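## Task

The cell is paused. Log: at 02:03:04 MOVER took the lid off W06 at nest N1 and parked it at LP1; at 02:03:31 it delidded N06 at N3, lid to LP3; at 02:03:58 it delidded W09 at N2, lid to LP2. At 02:05:40 the DISPENSER failed and the run was aborted. AUTO-RECOVER then moved LP2's lid onto N2 (02:05:55), LP3's onto N1 (02:06:20) and LP1's onto N3 (02:06:45), and a watchdog stopped it at 02:07:16. Lids carry no labels, so use only this log to know which lid belongs to which plate. Seat each plate's own lid fully on it, leave every plate at its starting nest, then press CONTINUE. If what you see disagrees with the log, press CALL instead, and every plate and lid must end exactly as found. Pressing RETRY, CONTINUE or SKIP while holding labware, or while any plate at a nest is not seated in it or any lid there is not seated on a plate, fails the task. Anything held in place only by the robot at the end does not count. Finish with the grippers open and clear; resting on the panel housing, the CALL key or the needed key still counts as clear.

## Robot and tools

Robot: two Franka FR3 arms, left_arm and right_arm, each ending in a Robotiq 2F-140 two-finger gripper with a wrist camera. Bases in the scene frame: left_arm at (-0.035, +0.327, 0) m, quat_wxyz (+0.998, 0, 0, -0.058); right_arm at (+0.040, -0.413, 0) m, quat_wxyz (+0.998, 0, 0, +0.056). Either arm may be parked out of the way.

Frame: one shared scene frame, origin on the table top between the arms, +z up, +x out over the table, left_arm on the +y side. The names left and right do not mean sides of an image. Gripper frame: fingers point along its +z, they open and close along its y. end_effector_position is the point between the pads when closed; closed fingertips extend about 33 mm past it, fully open ones about 9 mm. Closing pushes the tips about 24 mm further out, so leave that gap above surfaces.

Deck: nests are labelled N, lid parks LP, in no fixed order. The PANEL has four keys, left to right as you face it: RETRY (white), CONTINUE (green), SKIP (yellow), CALL (blue). The first three are go keys and end the job when one goes down; after CALL the job ends when you stop. A key is pressed by pushing until it latches. Never press a go key while gripping anything or while any plate or lid at a nest is not seated.

Row layout (used by both motion tools): 20 numbers, always for both arms. First left_arm: x, y, z (metres, absolute target for end_effector_position in the scene frame), qw, qx, qy, qz (absolute target orientation, w first, scene frame), then gripper position, force_limit, speed. Then the same 10 for right_arm. The last three per arm lie in [-1, 1]. position: +1 fully open (140 mm), about -0.8 pads touch, -1 closes until blocked. force_limit: roughly 14 N at -1, 60 N at 0, 107 N at +1. speed: gap rate about 30 mm/s at -1, 140 at 0, 250 at +1. To hold an arm still, resend its last reported pose and its gripper's three numbers; a 0 there is itself a command. To keep orientation, repeat one fixed quaternion rather than the drifted reported one.

execute_actions(actions): a list of actions; each action is up to 15 rows, one row per 1/30 s step, with the last row held to fill 15 steps. An empty list just returns state and images. Per step, the commanded pose is clipped to within 70 mm and 16 degrees of the measured one, so far targets need several actions. A target more than 0.6 m from the gripper's current position along any of its own axes gets the action refused for both arms; if the first action is malformed or fails this check, nothing in the call runs.

move(target, speed, blocking): target is one 20-number row as above, absolute poses. Each gripper goes in a straight line toward its pose; paths end together and last 0.5 to 10 s. speed is m/s, 0.002 to 0.5 (default 0.25); turning is capped at twice that in rad/s. Finger numbers are sent at the start. No collision avoidance between arms or objects. Faster contact hits harder; aiming deeper past contact presses harder. blocking=false returns after 0.5 s; then use wait(0) to check, or stop, before sending new rows or moves.

wait(seconds): 0 to 10, lets the scene run with last commands held. stop(): brakes a running move; fingers continue. zoom_image(camera, region): camera one of cam_high, cam_low, cam_left_wrist, cam_right_wrist; region [x0, y0, x1, y1] in pixels, at most 504 by 504. Image sizes: cam_high and cam_low 896x504, wrist cameras 504x504. read_manual(section) gives licence texts only. finished_scene(scene) ends scene 1 or 2 irreversibly and reports success.

Results: a state line per arm with gripper position and quaternion (may be off at long reach), gripper object_status (0 moving, 1 blocked while opening, 2 blocked while closing, i.e. holding, 3 reached target or pads met), position_measured in counts (3 open, 230 pads together). Check for 2 after closing. To grip harder while at 2, raise force_limit and change position slightly (-1 to -0.98). Hand target lines show where each arm is being driven. A move: line gives the ending (done, off_target, moving, held, fault), limits (paced = pose clipped; held = some steps blocked, arm may then surge) and distance to pose. pose unreachable means the clearance check altered that arm's command. Camera calibrations are supplied; changed ones are listed.

Avoid: knocking anything off the table, drops, slips, slams, hard pushes, and arms hitting each other. Joint load limits (N m): waist 35, shoulder 35, upper arm roll 32, elbow 30, forearm roll, wrist pitch and wrist roll 12 each; reaching one stops that arm for 10 s. Holding loads heats motors; MOTOR HOT warns, then an OVER-TEMPERATURE FAULT brakes the arm. At the end release everything, lids must rest seated on their own, and move clear.

Each tool is called after "Request:" by a JSON object that holds its "name" and its "arguments", one argument or row to a line.

## Session

Request:
{"name": "execute_actions", "arguments": {
  "actions": []
}}

Scene clock: 0.00 s.
left_arm: end_effector_position=(+0.1192, +0.4381, +0.2965) position_measured=3 object_status=3 end_effector_quat_wxyz=(+0.030, -0.333, +0.940, -0.070) | right_arm: end_effector_position=(+0.0216, -0.1333, +0.3046) position_measured=3 object_status=3 end_effector_quat_wxyz=(+0.288, +0.763, +0.478, +0.326)
Joint positions: left_arm=[ 0.522 -1.326  0.269 -2.775  0.114  1.5    1.379] | right_arm=[ 2.006 -0.357  0.156 -2.396 -0.515  1.336 -0.38 ]
Joint velocities: left_arm=[ 0.001  0.     0.     0.    -0.001  0.002  0.   ] | right_arm=[-0.001  0.001 -0.    -0.     0.001 -0.     0.001]
Hand target (left_arm): +0.119, +0.438, +0.296; +0.030, -0.333, +0.940, -0.070
Hand target (right_arm): +0.022, -0.133, +0.305; +0.288, +0.763, +0.478, +0.326

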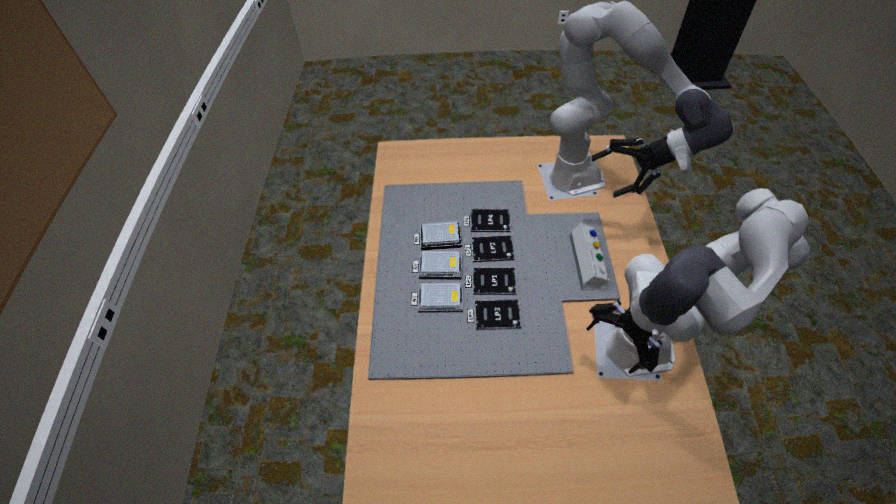

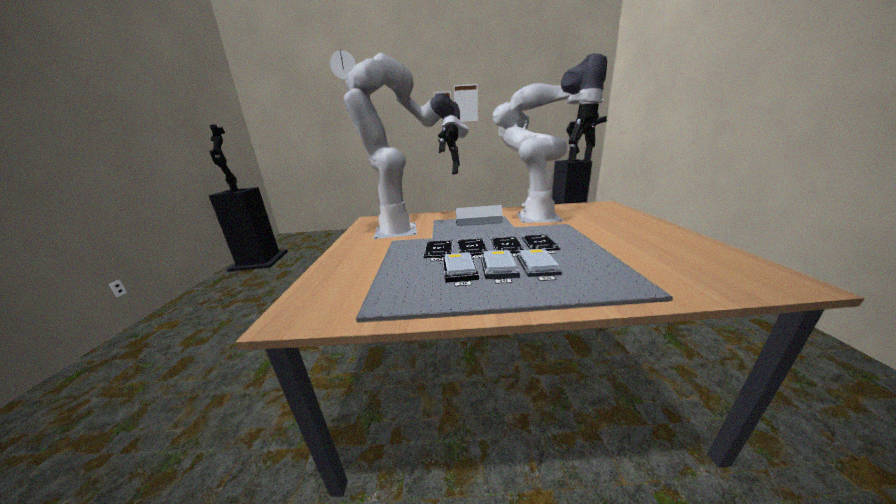

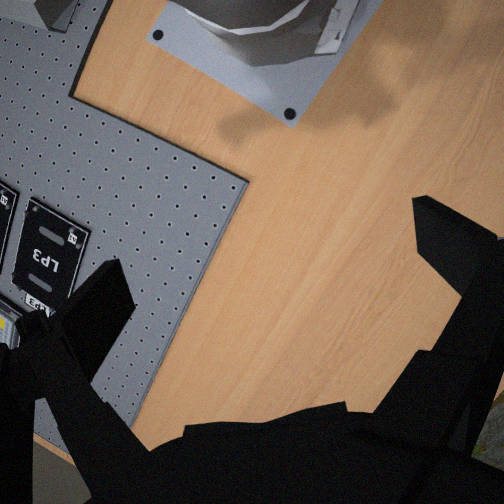

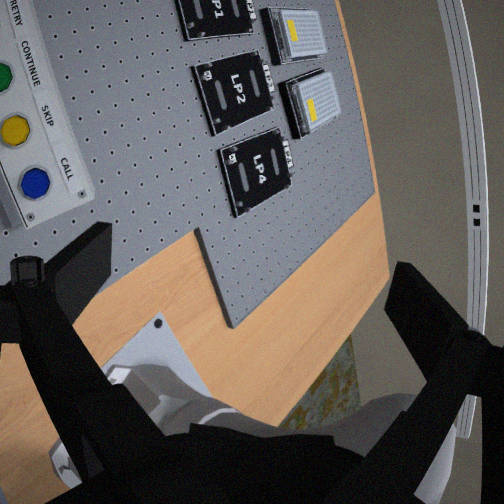

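Request:
{"name": "zoom_image", "arguments": {
  "camera": "cam_high",
  "region": [390, 195, 630, 345]
}}

Request:
{"name": "zoom_image", "arguments": {
  "camera": "cam_low",
  "region": [410, 225, 580, 295]
}}

Region (390, 195, 630, 345) of cam_high's 896x504 image, scaled by 2.100, with more detail than that image has; it fills the top 315 rows of this view, and the rest is white.

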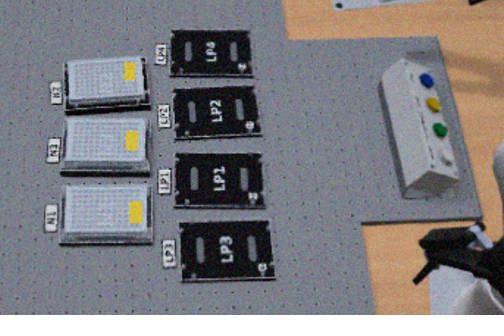

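Region (410, 225, 580, 295) of cam_low's 896x504 image, scaled by 2.965, with more detail than that image has; it fills the top 208 rows of this view, and the rest is white.

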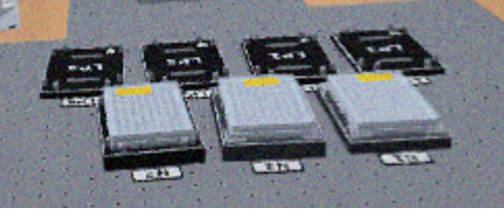

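Request:
{"name": "move", "arguments": {
  "target": [0.5,0.1,0.25,0,0,1,0,1,0,0,0.0216,-0.1333,0.3046,0.288,0.763,0.478,0.326,1,0,0]
}}

Scene clock: 18.00 s.
left_arm: end_effector_position=(+0.5004, +0.0995, +0.2507) position_measured=3 object_status=3 end_effector_quat_wxyz=(-0.007, +0.002, +1.000, -0.006) | right_arm: end_effector_position=(+0.0216, -0.1333, +0.3046) position_measured=3 object_status=3 end_effector_quat_wxyz=(+0.288, +0.763, +0.478, +0.326)
Joint positions: left_arm=[ 0.161  0.098 -0.456 -1.875  0.029  1.955  1.155] | right_arm=[ 2.006 -0.357  0.156 -2.396 -0.515  1.336 -0.38 ]
Joint velocities: left_arm=[-0.002  0.004 -0.002  0.007  0.011 -0.018 -0.034] | right_arm=[-0.001 -0.    -0.     0.    -0.001 -0.001  0.   ]
Hand target (left_arm): +0.500, +0.100, +0.249; -0.009, -0.006, +1.000, -0.004
Hand target (right_arm): +0.022, -0.133, +0.305; +0.288, +0.763, +0.478, +0.326
Off the commanded pose (left_arm): 0.001 m, 1 deg.
Off the commanded pose (right_arm): 0.000 m, 0 deg.
move: done
camera_calibration (this result's frames):
cam_left_wrist: T_world_to_cam=[[0.205084, 0.977423, -0.0508473, -0.179687], [0.927591, -0.177528, 0.328722, -0.52925], [0.312274, -0.114581, -0.943057, 0.27213], [0, 0, 0, 1]] pos_world=[0.442799, 0.112854, 0.421474]
cam_right_wrist: T_world_to_cam=[[0.590045, -0.248786, 0.768084, -0.274818], [-0.470087, -0.879315, 0.0763083, -0.111821], [0.656404, -0.406091, -0.635786, 0.313974], [0, 0, 0, 1]] pos_world=[-0.0965044, -0.0391949, 0.419237]

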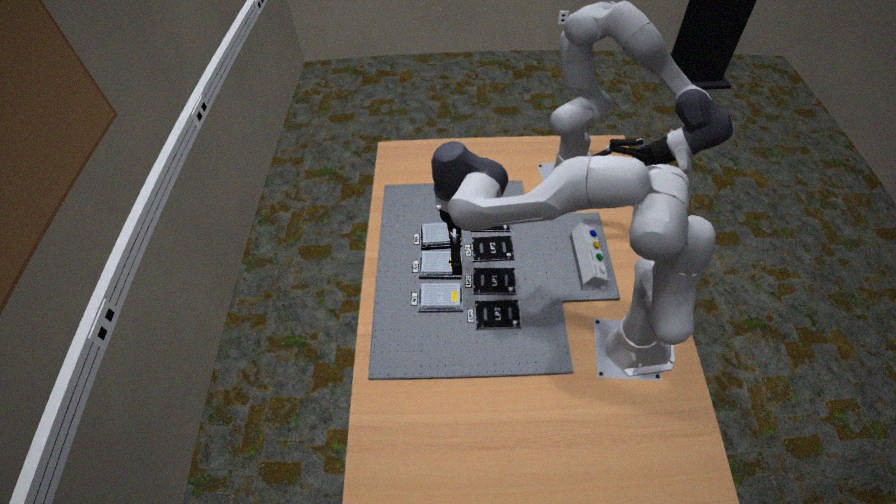

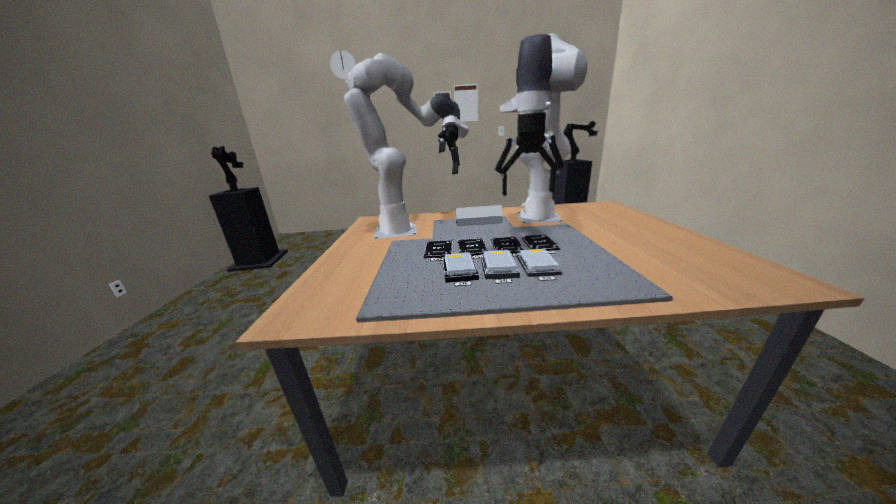

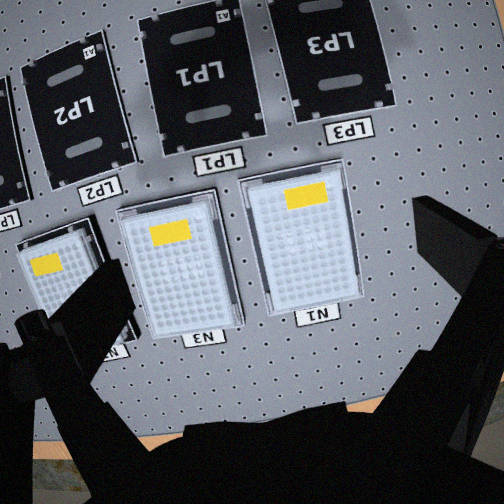

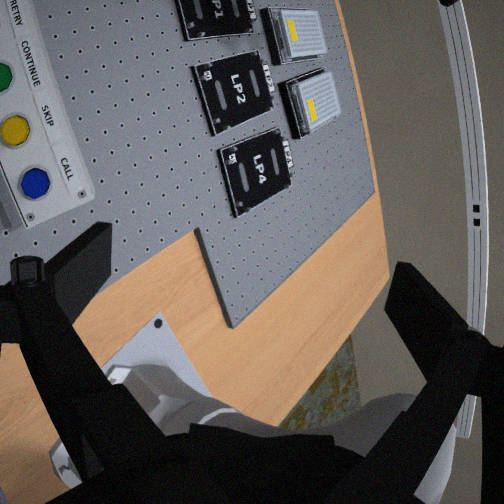

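Request:
{"name": "zoom_image", "arguments": {
  "camera": "cam_left_wrist",
  "region": [100, 140, 380, 360]
}}

Request:
{"name": "zoom_image", "arguments": {
  "camera": "cam_right_wrist",
  "region": [240, 0, 380, 140]
}}

Region (100, 140, 380, 360) of cam_left_wrist's 504x504 image, scaled by 1.800, with more detail than that image has; it fills the top 396 rows of this view, and the rest is white.

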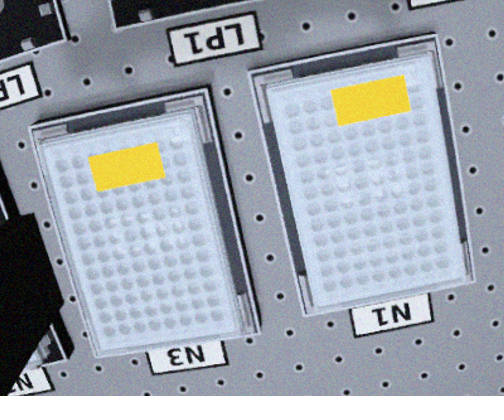

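Region (240, 0, 380, 140) of cam_right_wrist's 504x504 image, scaled by 3.600, with more detail than that image has.

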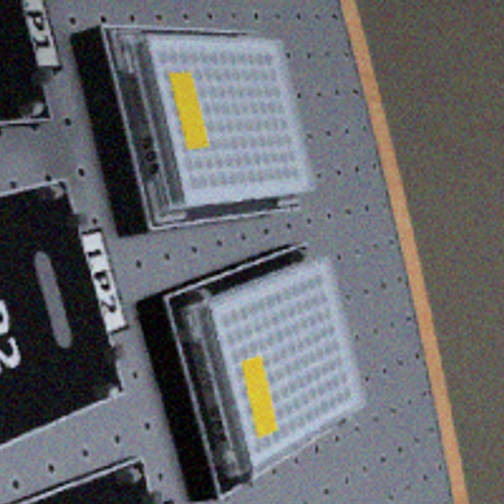

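Request:
{"name": "move", "arguments": {
  "target": [0.40,0.06,0.14,0.342,0,0.94,0,1,0,0,0.0216,-0.1333,0.3046,0.288,0.763,0.478,0.326,1,0,0]
}}

Scene clock: 36.23 s.
left_arm: end_effector_position=(+0.3996, +0.0582, +0.1433) position_measured=3 object_status=3 end_effector_quat_wxyz=(+0.342, +0.008, +0.940, -0.001) | right_arm: end_effector_position=(+0.0216, -0.1333, +0.3046) position_measured=3 object_status=3 end_effector_quat_wxyz=(+0.288, +0.763, +0.478, +0.326)
Joint positions: left_arm=[ 0.562 -0.542 -1.23  -2.846  0.14   3.151  0.581] | right_arm=[ 2.006 -0.357  0.156 -2.396 -0.515  1.336 -0.38 ]
Joint velocities: left_arm=[ 0.001 -0.003 -0.008  0.001 -0.023  0.006 -0.009] | right_arm=[-0.002 -0.001  0.002  0.001 -0.     0.    -0.001]
Hand target (left_arm): +0.400, +0.059, +0.144; +0.343, +0.001, +0.939, -0.003
Hand target (right_arm): +0.022, -0.133, +0.305; +0.288, +0.763, +0.478, +0.326
Off the commanded pose (left_arm): 0.004 m, 1 deg.
Off the commanded pose (right_arm): 0.000 m, 0 deg.
move: off_target (left_arm)
camera_calibration (this result's frames):
cam_left_wrist: T_world_to_cam=[[0.192941, 0.975416, 0.106477, -0.14173], [0.487447, -0.189461, 0.85235, -0.306227], [0.851569, -0.112551, -0.512018, -0.0798169], [0, 0, 0, 1]] pos_world=[0.244584, 0.071244, 0.235235]
cam_right_wrist: T_world_to_cam=[[0.590045, -0.248786, 0.768084, -0.274818], [-0.470087, -0.879315, 0.0763081, -0.111821], [0.656404, -0.406091, -0.635786, 0.313974], [0, 0, 0, 1]] pos_world=[-0.0965044, -0.0391949, 0.419237]

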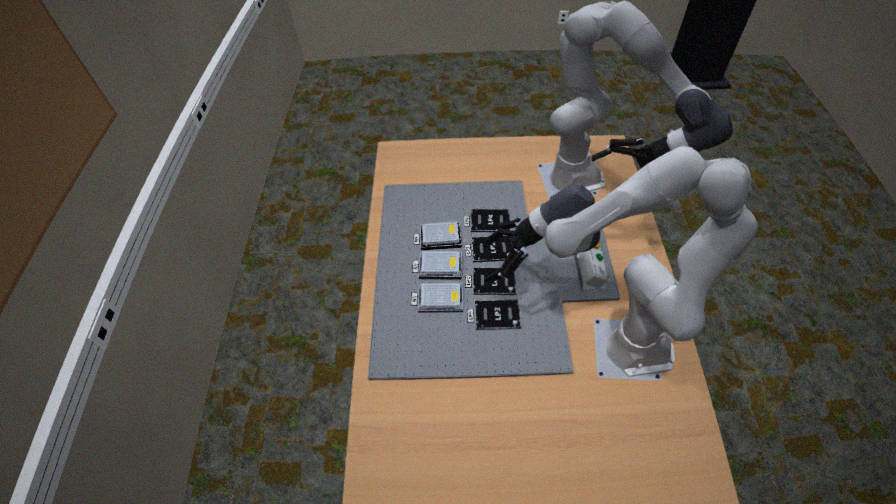

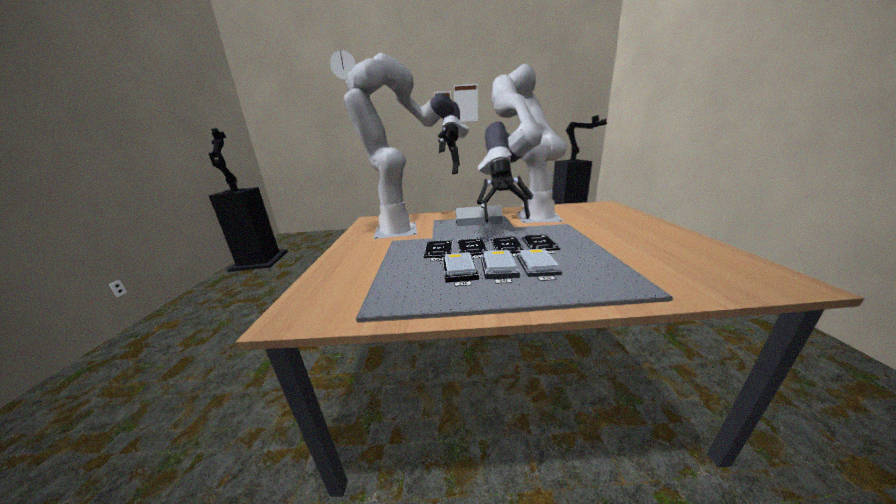

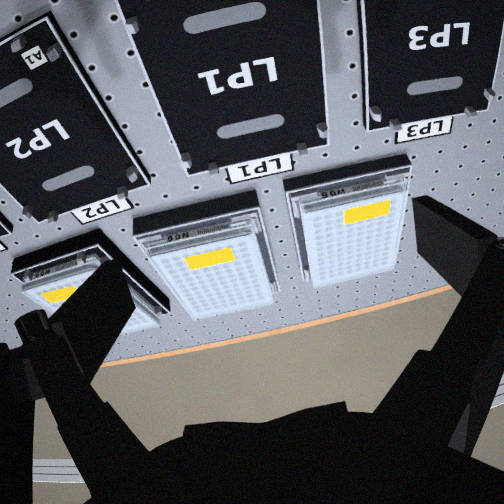

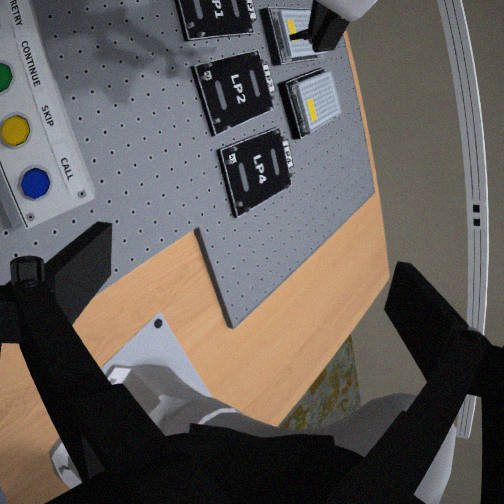

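Request:
{"name": "zoom_image", "arguments": {
  "camera": "cam_left_wrist",
  "region": [270, 140, 430, 240]
}}

Request:
{"name": "zoom_image", "arguments": {
  "camera": "cam_left_wrist",
  "region": [120, 180, 280, 280]
}}

Request:
{"name": "zoom_image", "arguments": {
  "camera": "cam_left_wrist",
  "region": [0, 220, 140, 320]
}}

Region (270, 140, 430, 240) of cam_left_wrist's 504x504 image, scaled by 3.150, with more detail than that image has; it fills the top 315 rows of this view, and the rest is white.

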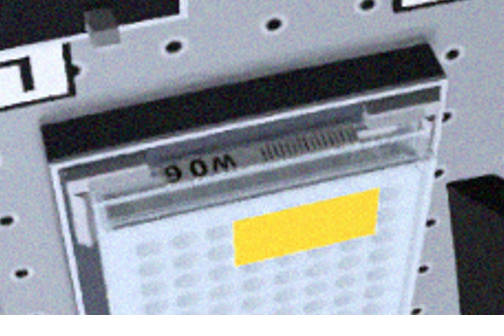

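Region (120, 180, 280, 280) of cam_left_wrist's 504x504 image, scaled by 3.150, with more detail than that image has; it fills the top 315 rows of this view, and the rest is white.

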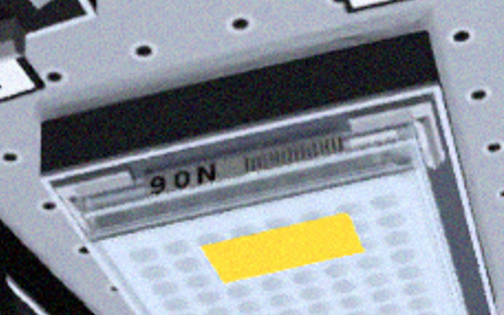

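Region (0, 220, 140, 320) of cam_left_wrist's 504x504 image, scaled by 3.600, with more detail than that image has; it fills the top 360 rows of this view, and the rest is white.

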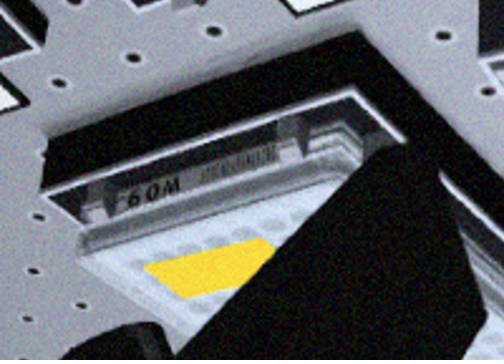

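Request:
{"name": "move", "arguments": {
  "target": [0.567,0.118,0.11,0,0,1,0,0.55,-0.6,0,0.0216,-0.1333,0.3046,0.288,0.763,0.478,0.326,1,0,0]
}}

Scene clock: 69.60 s.
left_arm: end_effector_position=(+0.5662, +0.1204, +0.1049) position_measured=59 object_status=3 end_effector_quat_wxyz=(-0.003, -0.010, +1.000, +0.003) | right_arm: end_effector_position=(+0.0216, -0.1333, +0.3046) position_measured=3 object_status=3 end_effector_quat_wxyz=(+0.288, +0.763, +0.478, +0.326)
Joint positions: left_arm=[ 0.561  0.576 -0.89  -1.816  0.526  2.128  0.891] | right_arm=[ 2.006 -0.357  0.156 -2.396 -0.515  1.336 -0.38 ]
Joint velocities: left_arm=[-0.001  0.     0.     0.003  0.001 -0.011  0.011] | right_arm=[ 0.    -0.001  0.001  0.002 -0.    -0.     0.001]
Hand target (left_arm): +0.566, +0.121, +0.104; -0.004, -0.004, +1.000, +0.004
Hand target (right_arm): +0.022, -0.133, +0.305; +0.288, +0.763, +0.478, +0.326
Off the commanded pose (left_arm): 0.006 m, 1 deg.
Off the commanded pose (right_arm): 0.000 m, 0 deg.
move: off_target (left_arm)
camera_calibration (this result's frames):
cam_left_wrist: T_world_to_cam=[[0.18331, 0.982554, -0.0313998, -0.211423], [0.9292, -0.162752, 0.331813, -0.541624], [0.320913, -0.0900012, -0.942823, 0.10866], [0, 0, 0, 1]] pos_world=[0.507162, 0.129364, 0.275526]
cam_right_wrist: T_world_to_cam=[[0.590045, -0.248786, 0.768084, -0.274818], [-0.470087, -0.879315, 0.0763083, -0.111821], [0.656404, -0.406091, -0.635786, 0.313974], [0, 0, 0, 1]] pos_world=[-0.0965044, -0.039195, 0.419237]

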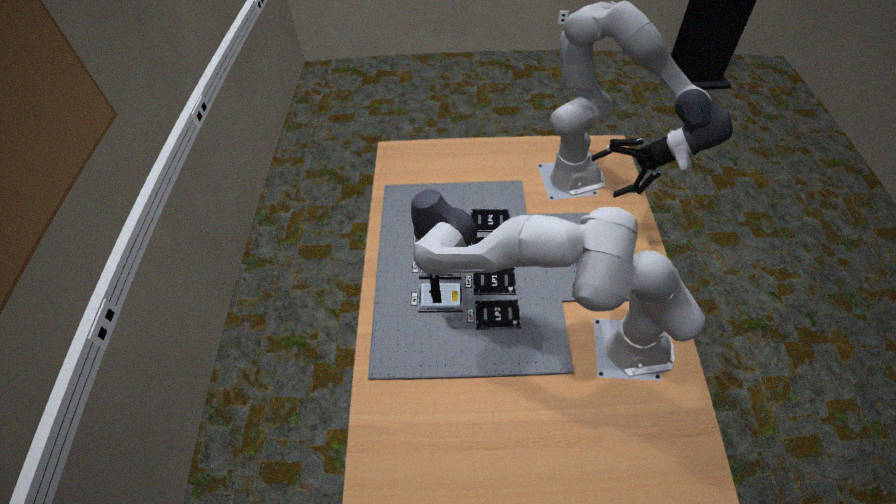

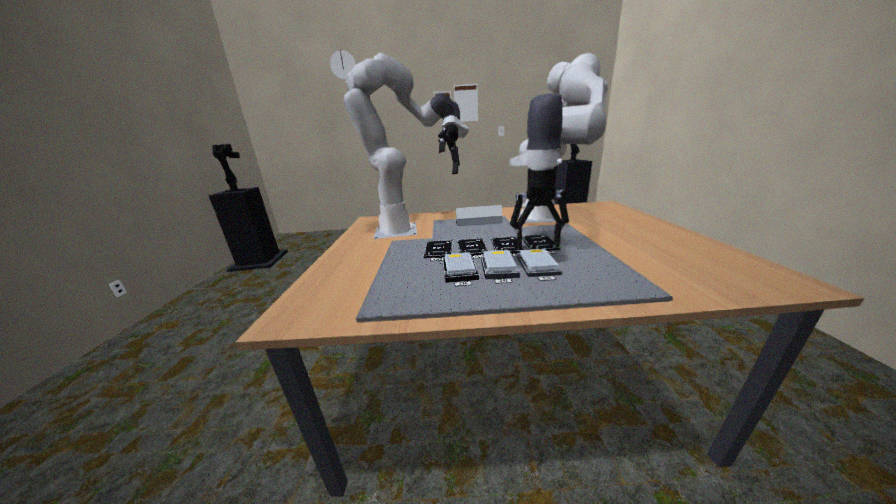

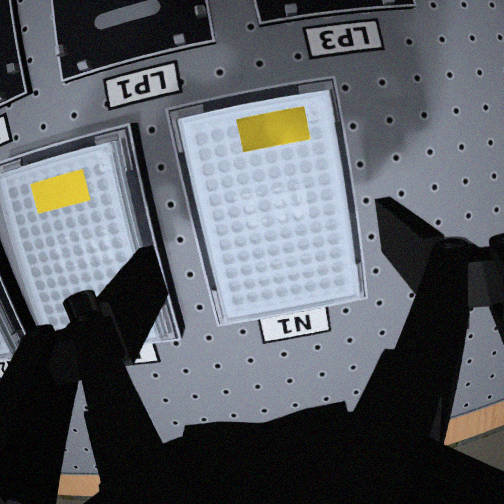

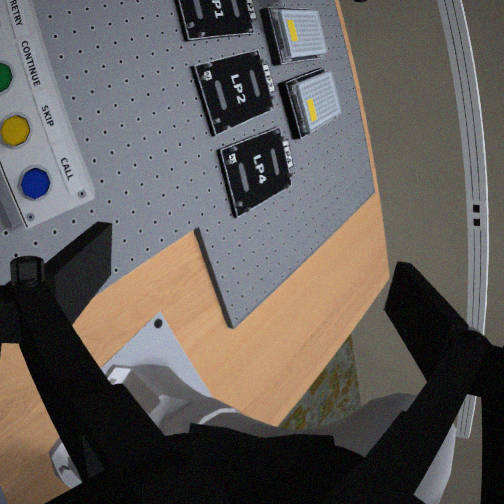

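Request:
{"name": "zoom_image", "arguments": {
  "camera": "cam_left_wrist",
  "region": [140, 70, 400, 330]
}}

Region (140, 70, 400, 330) of cam_left_wrist's 504x504 image, scaled by 1.938, with more detail than that image has.

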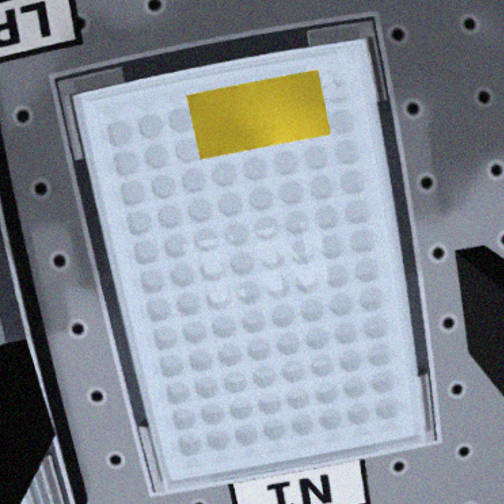

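Request:
{"name": "move", "arguments": {
  "target": [0.5647,0.1234,0.064,0,0,1,0,0.4,-0.6,0,0.0216,-0.1333,0.3046,0.288,0.763,0.478,0.326,1,0,0],
  "speed": 0.05
}}

Request:
{"name": "zoom_image", "arguments": {
  "camera": "cam_low",
  "region": [480, 220, 580, 290]
}}

Scene clock: 91.30 s.
left_arm: end_effector_position=(+0.5645, +0.1238, +0.0651) position_measured=78 object_status=3 end_effector_quat_wxyz=(-0.001, +0.002, +1.000, +0.000) | right_arm: end_effector_position=(+0.0216, -0.1333, +0.3046) position_measured=3 object_status=3 end_effector_quat_wxyz=(+0.288, +0.763, +0.478, +0.326)
Joint positions: left_arm=[ 0.544  0.621 -0.846 -1.855  0.574  2.21   0.891] | right_arm=[ 2.006 -0.357  0.156 -2.396 -0.515  1.336 -0.38 ]
Joint velocities: left_arm=[-0.008 -0.001  0.005 -0.001 -0.     0.014 -0.002] | right_arm=[ 0.     0.002 -0.001  0.001  0.    -0.001  0.001]
Hand target (left_arm): +0.565, +0.124, +0.064; -0.000, -0.000, +1.000, +0.001
Hand target (right_arm): +0.022, -0.133, +0.305; +0.288, +0.763, +0.478, +0.326
Off the commanded pose (left_arm): 0.001 m, 0 deg.
Off the commanded pose (right_arm): 0.000 m, 0 deg.
move: done
camera_calibration (this result's frames):
cam_left_wrist: T_world_to_cam=[[0.207132, 0.977652, -0.035954, -0.228255], [0.923517, -0.183271, 0.33694, -0.520878], [0.32282, -0.102995, -0.94084, 0.072365], [0, 0, 0, 1]] pos_world=[0.504958, 0.135145, 0.235382]
cam_right_wrist: T_world_to_cam=[[0.590045, -0.248786, 0.768084, -0.274818], [-0.470087, -0.879315, 0.0763082, -0.111821], [0.656404, -0.406091, -0.635786, 0.313974], [0, 0, 0, 1]] pos_world=[-0.0965045, -0.0391949, 0.419237]

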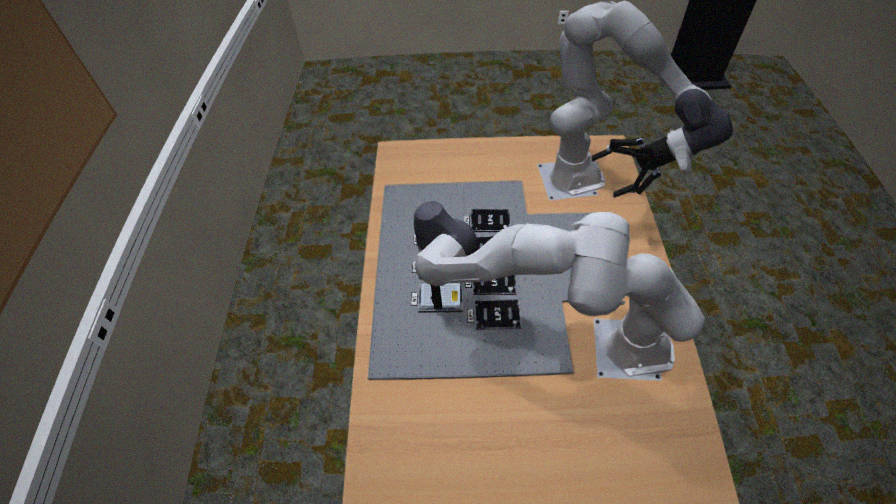

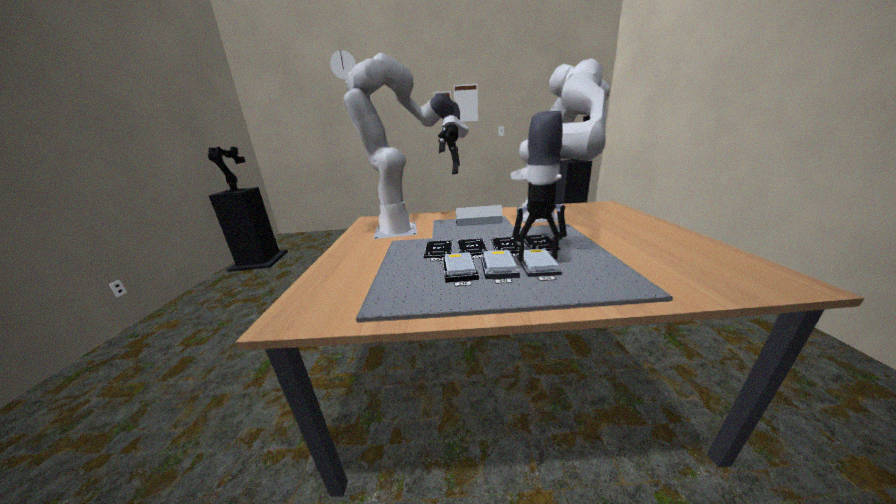

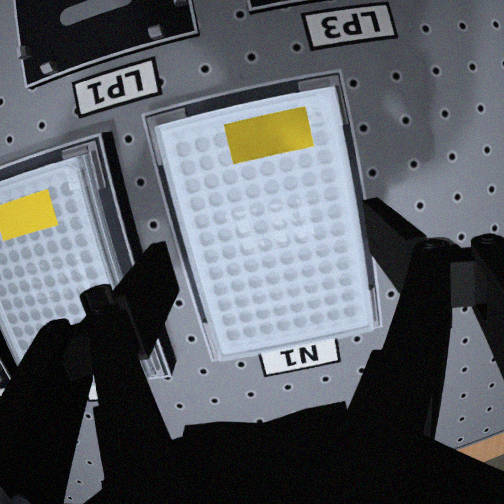

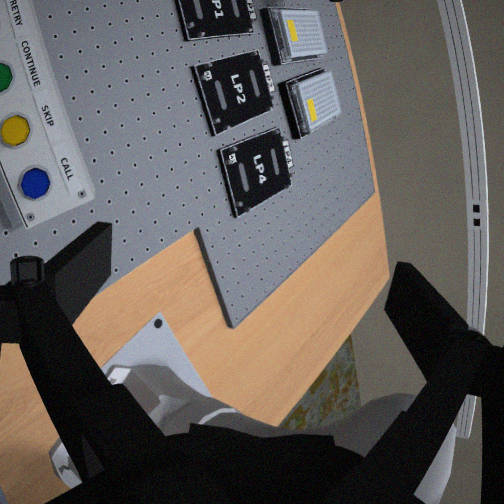

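Region (480, 220, 580, 290) of cam_low's 896x504 image, scaled by 5.040, with more detail than that image has; it fills the top 353 rows of this view, and the rest is white.

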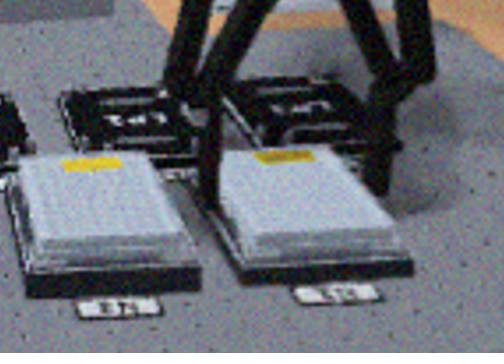

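Request:
{"name": "move", "arguments": {
  "target": [0.5647,0.1275,0.060,0,0,1,0,0.4,-0.6,0,0.0216,-0.1333,0.3046,0.288,0.763,0.478,0.326,1,0,0],
  "speed": 0.02
}}

Request:
{"name": "move", "arguments": {
  "target": [0.5647,0.1275,0.060,0,0,1,0,-1,-0.6,-0.8,0.0216,-0.1333,0.3046,0.288,0.763,0.478,0.326,1,0,0],
  "speed": 0.02
}}

Scene clock: 98.63 s.
left_arm: end_effector_position=(+0.5644, +0.1260, +0.0615) position_measured=78 object_status=3 end_effector_quat_wxyz=(-0.000, +0.001, +1.000, -0.000) | right_arm: end_effector_position=(+0.0216, -0.1333, +0.3046) position_measured=3 object_status=3 end_effector_quat_wxyz=(+0.288, +0.763, +0.478, +0.326)
Joint positions: left_arm=[ 0.543  0.621 -0.839 -1.862  0.575  2.222  0.891] | right_arm=[ 2.006 -0.357  0.156 -2.396 -0.515  1.336 -0.38 ]
Joint velocities: left_arm=[-0.    -0.     0.006 -0.002 -0.     0.008  0.001] | right_arm=[-0.     0.001  0.     0.    -0.001 -0.001 -0.001]
Hand target (left_arm): +0.565, +0.128, +0.060; +0.000, -0.000, +1.000, +0.000
Hand target (right_arm): +0.022, -0.133, +0.305; +0.288, +0.763, +0.478, +0.326
Off the commanded pose (left_arm): 0.002 m, 0 deg.
Off the commanded pose (right_arm): 0.000 m, 0 deg.
move: done
camera_calibration (this result's frames):
cam_left_wrist: T_world_to_cam=[[0.204642, 0.978146, -0.0367792, -0.229073], [0.923495, -0.18048, 0.338503, -0.519593], [0.324467, -0.103237, -0.940246, 0.0683265], [0, 0, 0, 1]] pos_world=[0.504549, 0.137345, 0.231702]
cam_right_wrist: T_world_to_cam=[[0.590045, -0.248786, 0.768084, -0.274818], [-0.470087, -0.879315, 0.0763082, -0.111821], [0.656404, -0.406091, -0.635786, 0.313974], [0, 0, 0, 1]] pos_world=[-0.0965044, -0.0391949, 0.419237]

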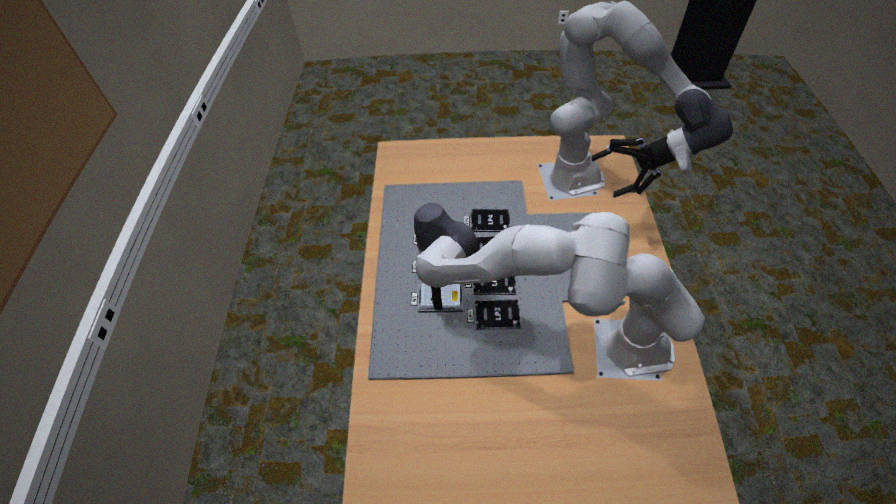

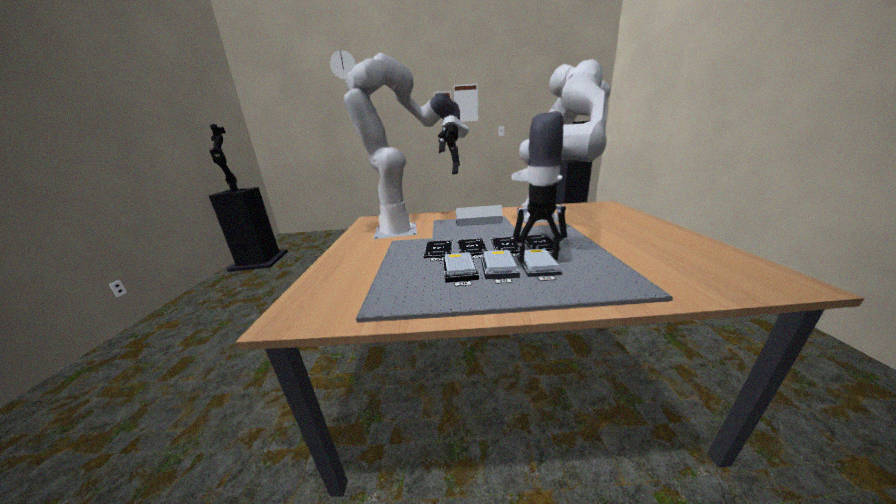

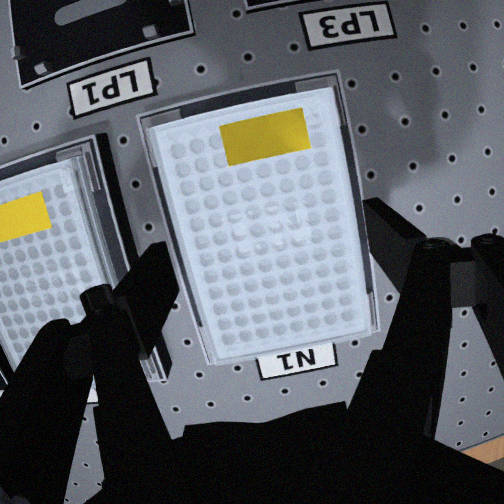

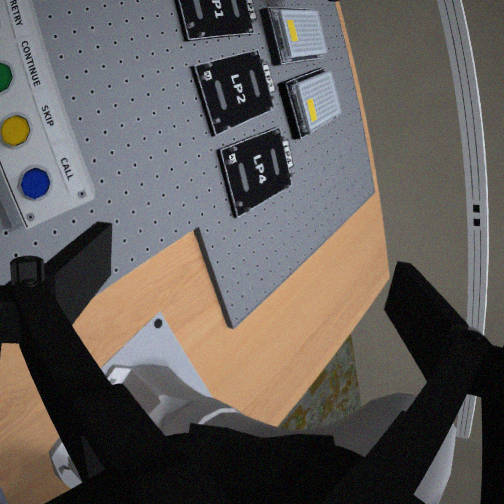

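Scene clock: 99.33 s.
left_arm: end_effector_position=(+0.5646, +0.1261, +0.0618) position_measured=102 object_status=2 end_effector_quat_wxyz=(+0.000, +0.001, +1.000, -0.000) | right_arm: end_effector_position=(+0.0216, -0.1333, +0.3046) position_measured=3 object_status=3 end_effector_quat_wxyz=(+0.288, +0.763, +0.478, +0.326)
Joint positions: left_arm=[ 0.544  0.621 -0.839 -1.862  0.575  2.222  0.891] | right_arm=[ 2.006 -0.357  0.156 -2.396 -0.515  1.336 -0.38 ]
Joint velocities: left_arm=[ 0.001 -0.     0.    -0.001  0.001  0.     0.001] | right_arm=[-0.    -0.002  0.     0.     0.     0.001 -0.   ]
Hand target (left_arm): +0.565, +0.128, +0.060; +0.000, -0.000, +1.000, +0.000
Hand target (right_arm): +0.022, -0.133, +0.305; +0.288, +0.763, +0.478, +0.326
Off the commanded pose (left_arm): 0.002 m, 0 deg.
Off the commanded pose (right_arm): 0.000 m, 0 deg.
move: done
camera_calibration (this result's frames):
cam_left_wrist: T_world_to_cam=[[0.204557, 0.978173, -0.0365295, -0.229178], [0.923322, -0.180427, 0.339003, -0.519772], [0.325012, -0.103074, -0.940076, 0.0681546], [0, 0, 0, 1]] pos_world=[0.504646, 0.137419, 0.231903]
cam_right_wrist: T_world_to_cam=[[0.590045, -0.248786, 0.768084, -0.274818], [-0.470087, -0.879315, 0.0763082, -0.111821], [0.656404, -0.406091, -0.635786, 0.313974], [0, 0, 0, 1]] pos_world=[-0.0965044, -0.0391949, 0.419237]

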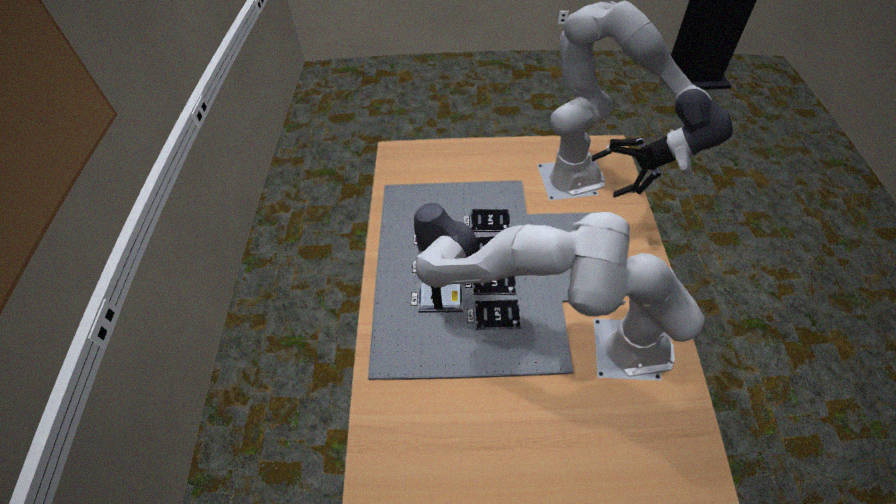

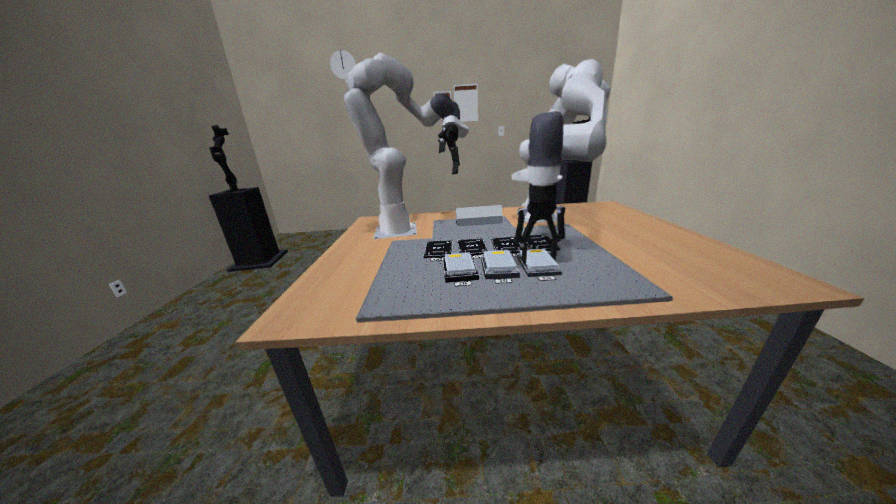

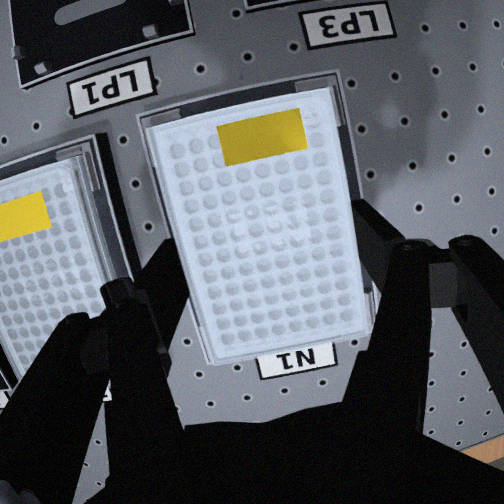

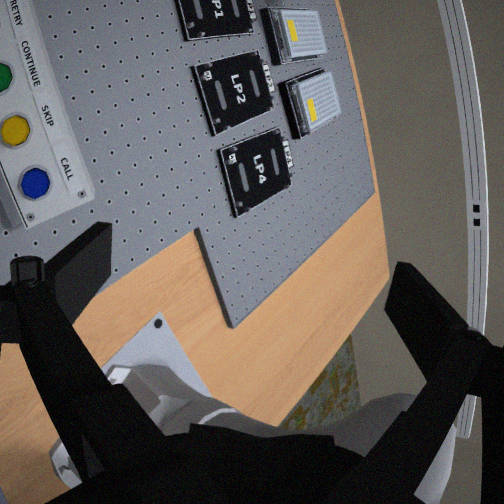

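Request:
{"name": "move", "arguments": {
  "target": [0.5647,0.1285,0.10,0,0,1,0,-1,-0.6,-0.8,0.0216,-0.1333,0.3046,0.288,0.763,0.478,0.326,1,0,0],
  "speed": 0.04
}}

Request:
{"name": "zoom_image", "arguments": {
  "camera": "cam_low",
  "region": [480, 220, 580, 290]
}}

Scene clock: 103.50 s.
left_arm: end_effector_position=(+0.5650, +0.1281, +0.0987) position_measured=102 object_status=2 end_effector_quat_wxyz=(+0.001, -0.004, +1.000, -0.000) | right_arm: end_effector_position=(+0.0216, -0.1333, +0.3046) position_measured=3 object_status=3 end_effector_quat_wxyz=(+0.288, +0.763, +0.478, +0.326)
Joint positions: left_arm=[ 0.59   0.571 -0.898 -1.85   0.533  2.161  0.909] | right_arm=[ 2.006 -0.357  0.156 -2.396 -0.515  1.336 -0.38 ]
Joint velocities: left_arm=[ 0.009  0.002 -0.008 -0.     0.    -0.016  0.008] | right_arm=[ 0.001 -0.001 -0.    -0.    -0.    -0.     0.001]
Hand target (left_arm): +0.565, +0.128, +0.100; +0.000, +0.000, +1.000, -0.001
Hand target (right_arm): +0.022, -0.133, +0.305; +0.288, +0.763, +0.478, +0.326
Off the commanded pose (left_arm): 0.001 m, 0 deg.
Off the commanded pose (right_arm): 0.000 m, 0 deg.
move: done
camera_calibration (this result's frames):
cam_left_wrist: T_world_to_cam=[[0.195694, 0.979981, -0.0366158, -0.225053], [0.92432, -0.171848, 0.340734, -0.534201], [0.327621, -0.100525, -0.939446, 0.101076], [0, 0, 0, 1]] pos_world=[0.5047, 0.138907, 0.268736]
cam_right_wrist: T_world_to_cam=[[0.590045, -0.248786, 0.768084, -0.274818], [-0.470087, -0.879315, 0.0763082, -0.111821], [0.656404, -0.406091, -0.635786, 0.313974], [0, 0, 0, 1]] pos_world=[-0.0965045, -0.0391949, 0.419237]

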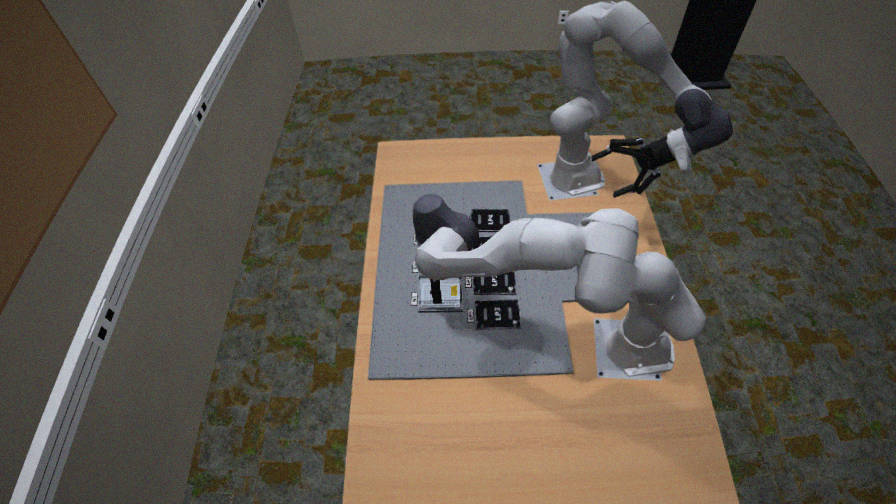

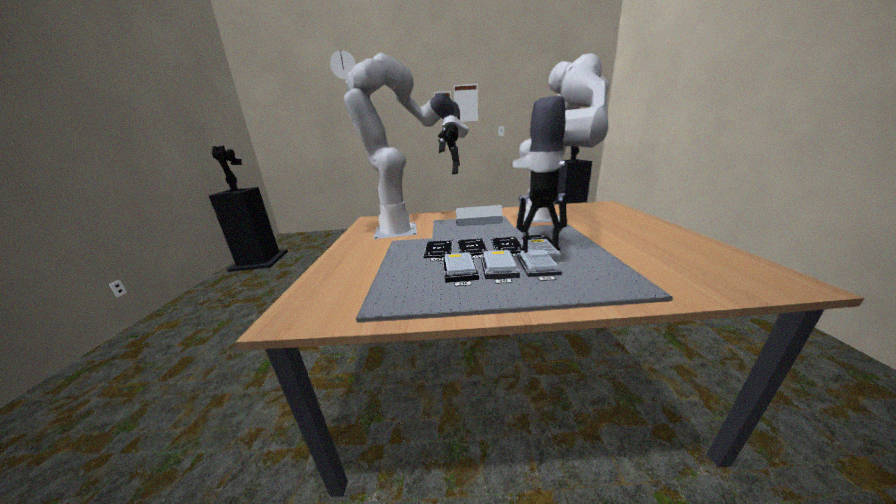

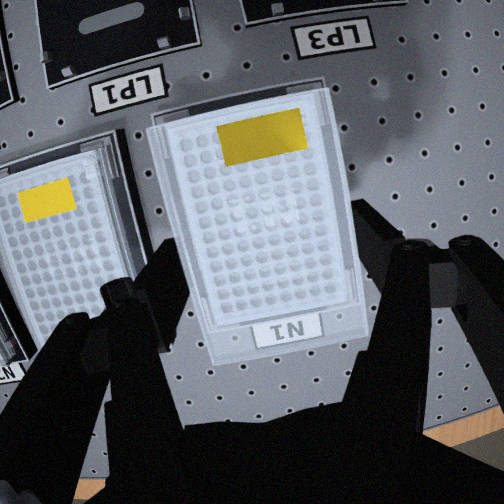

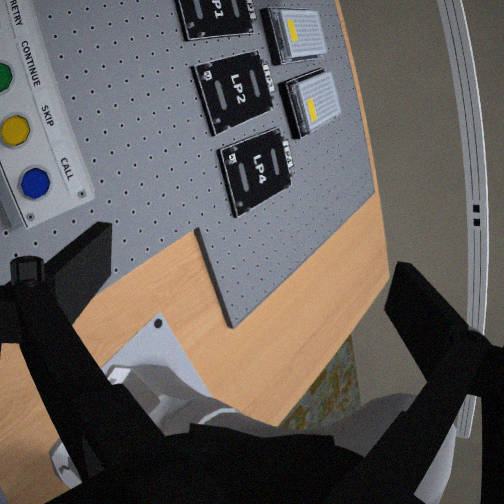

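Region (480, 220, 580, 290) of cam_low's 896x504 image, scaled by 5.040, with more detail than that image has; it fills the top 353 rows of this view, and the rest is white.

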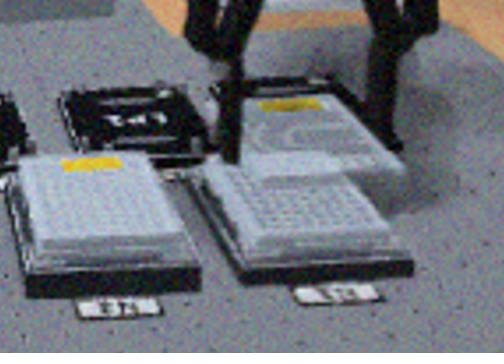

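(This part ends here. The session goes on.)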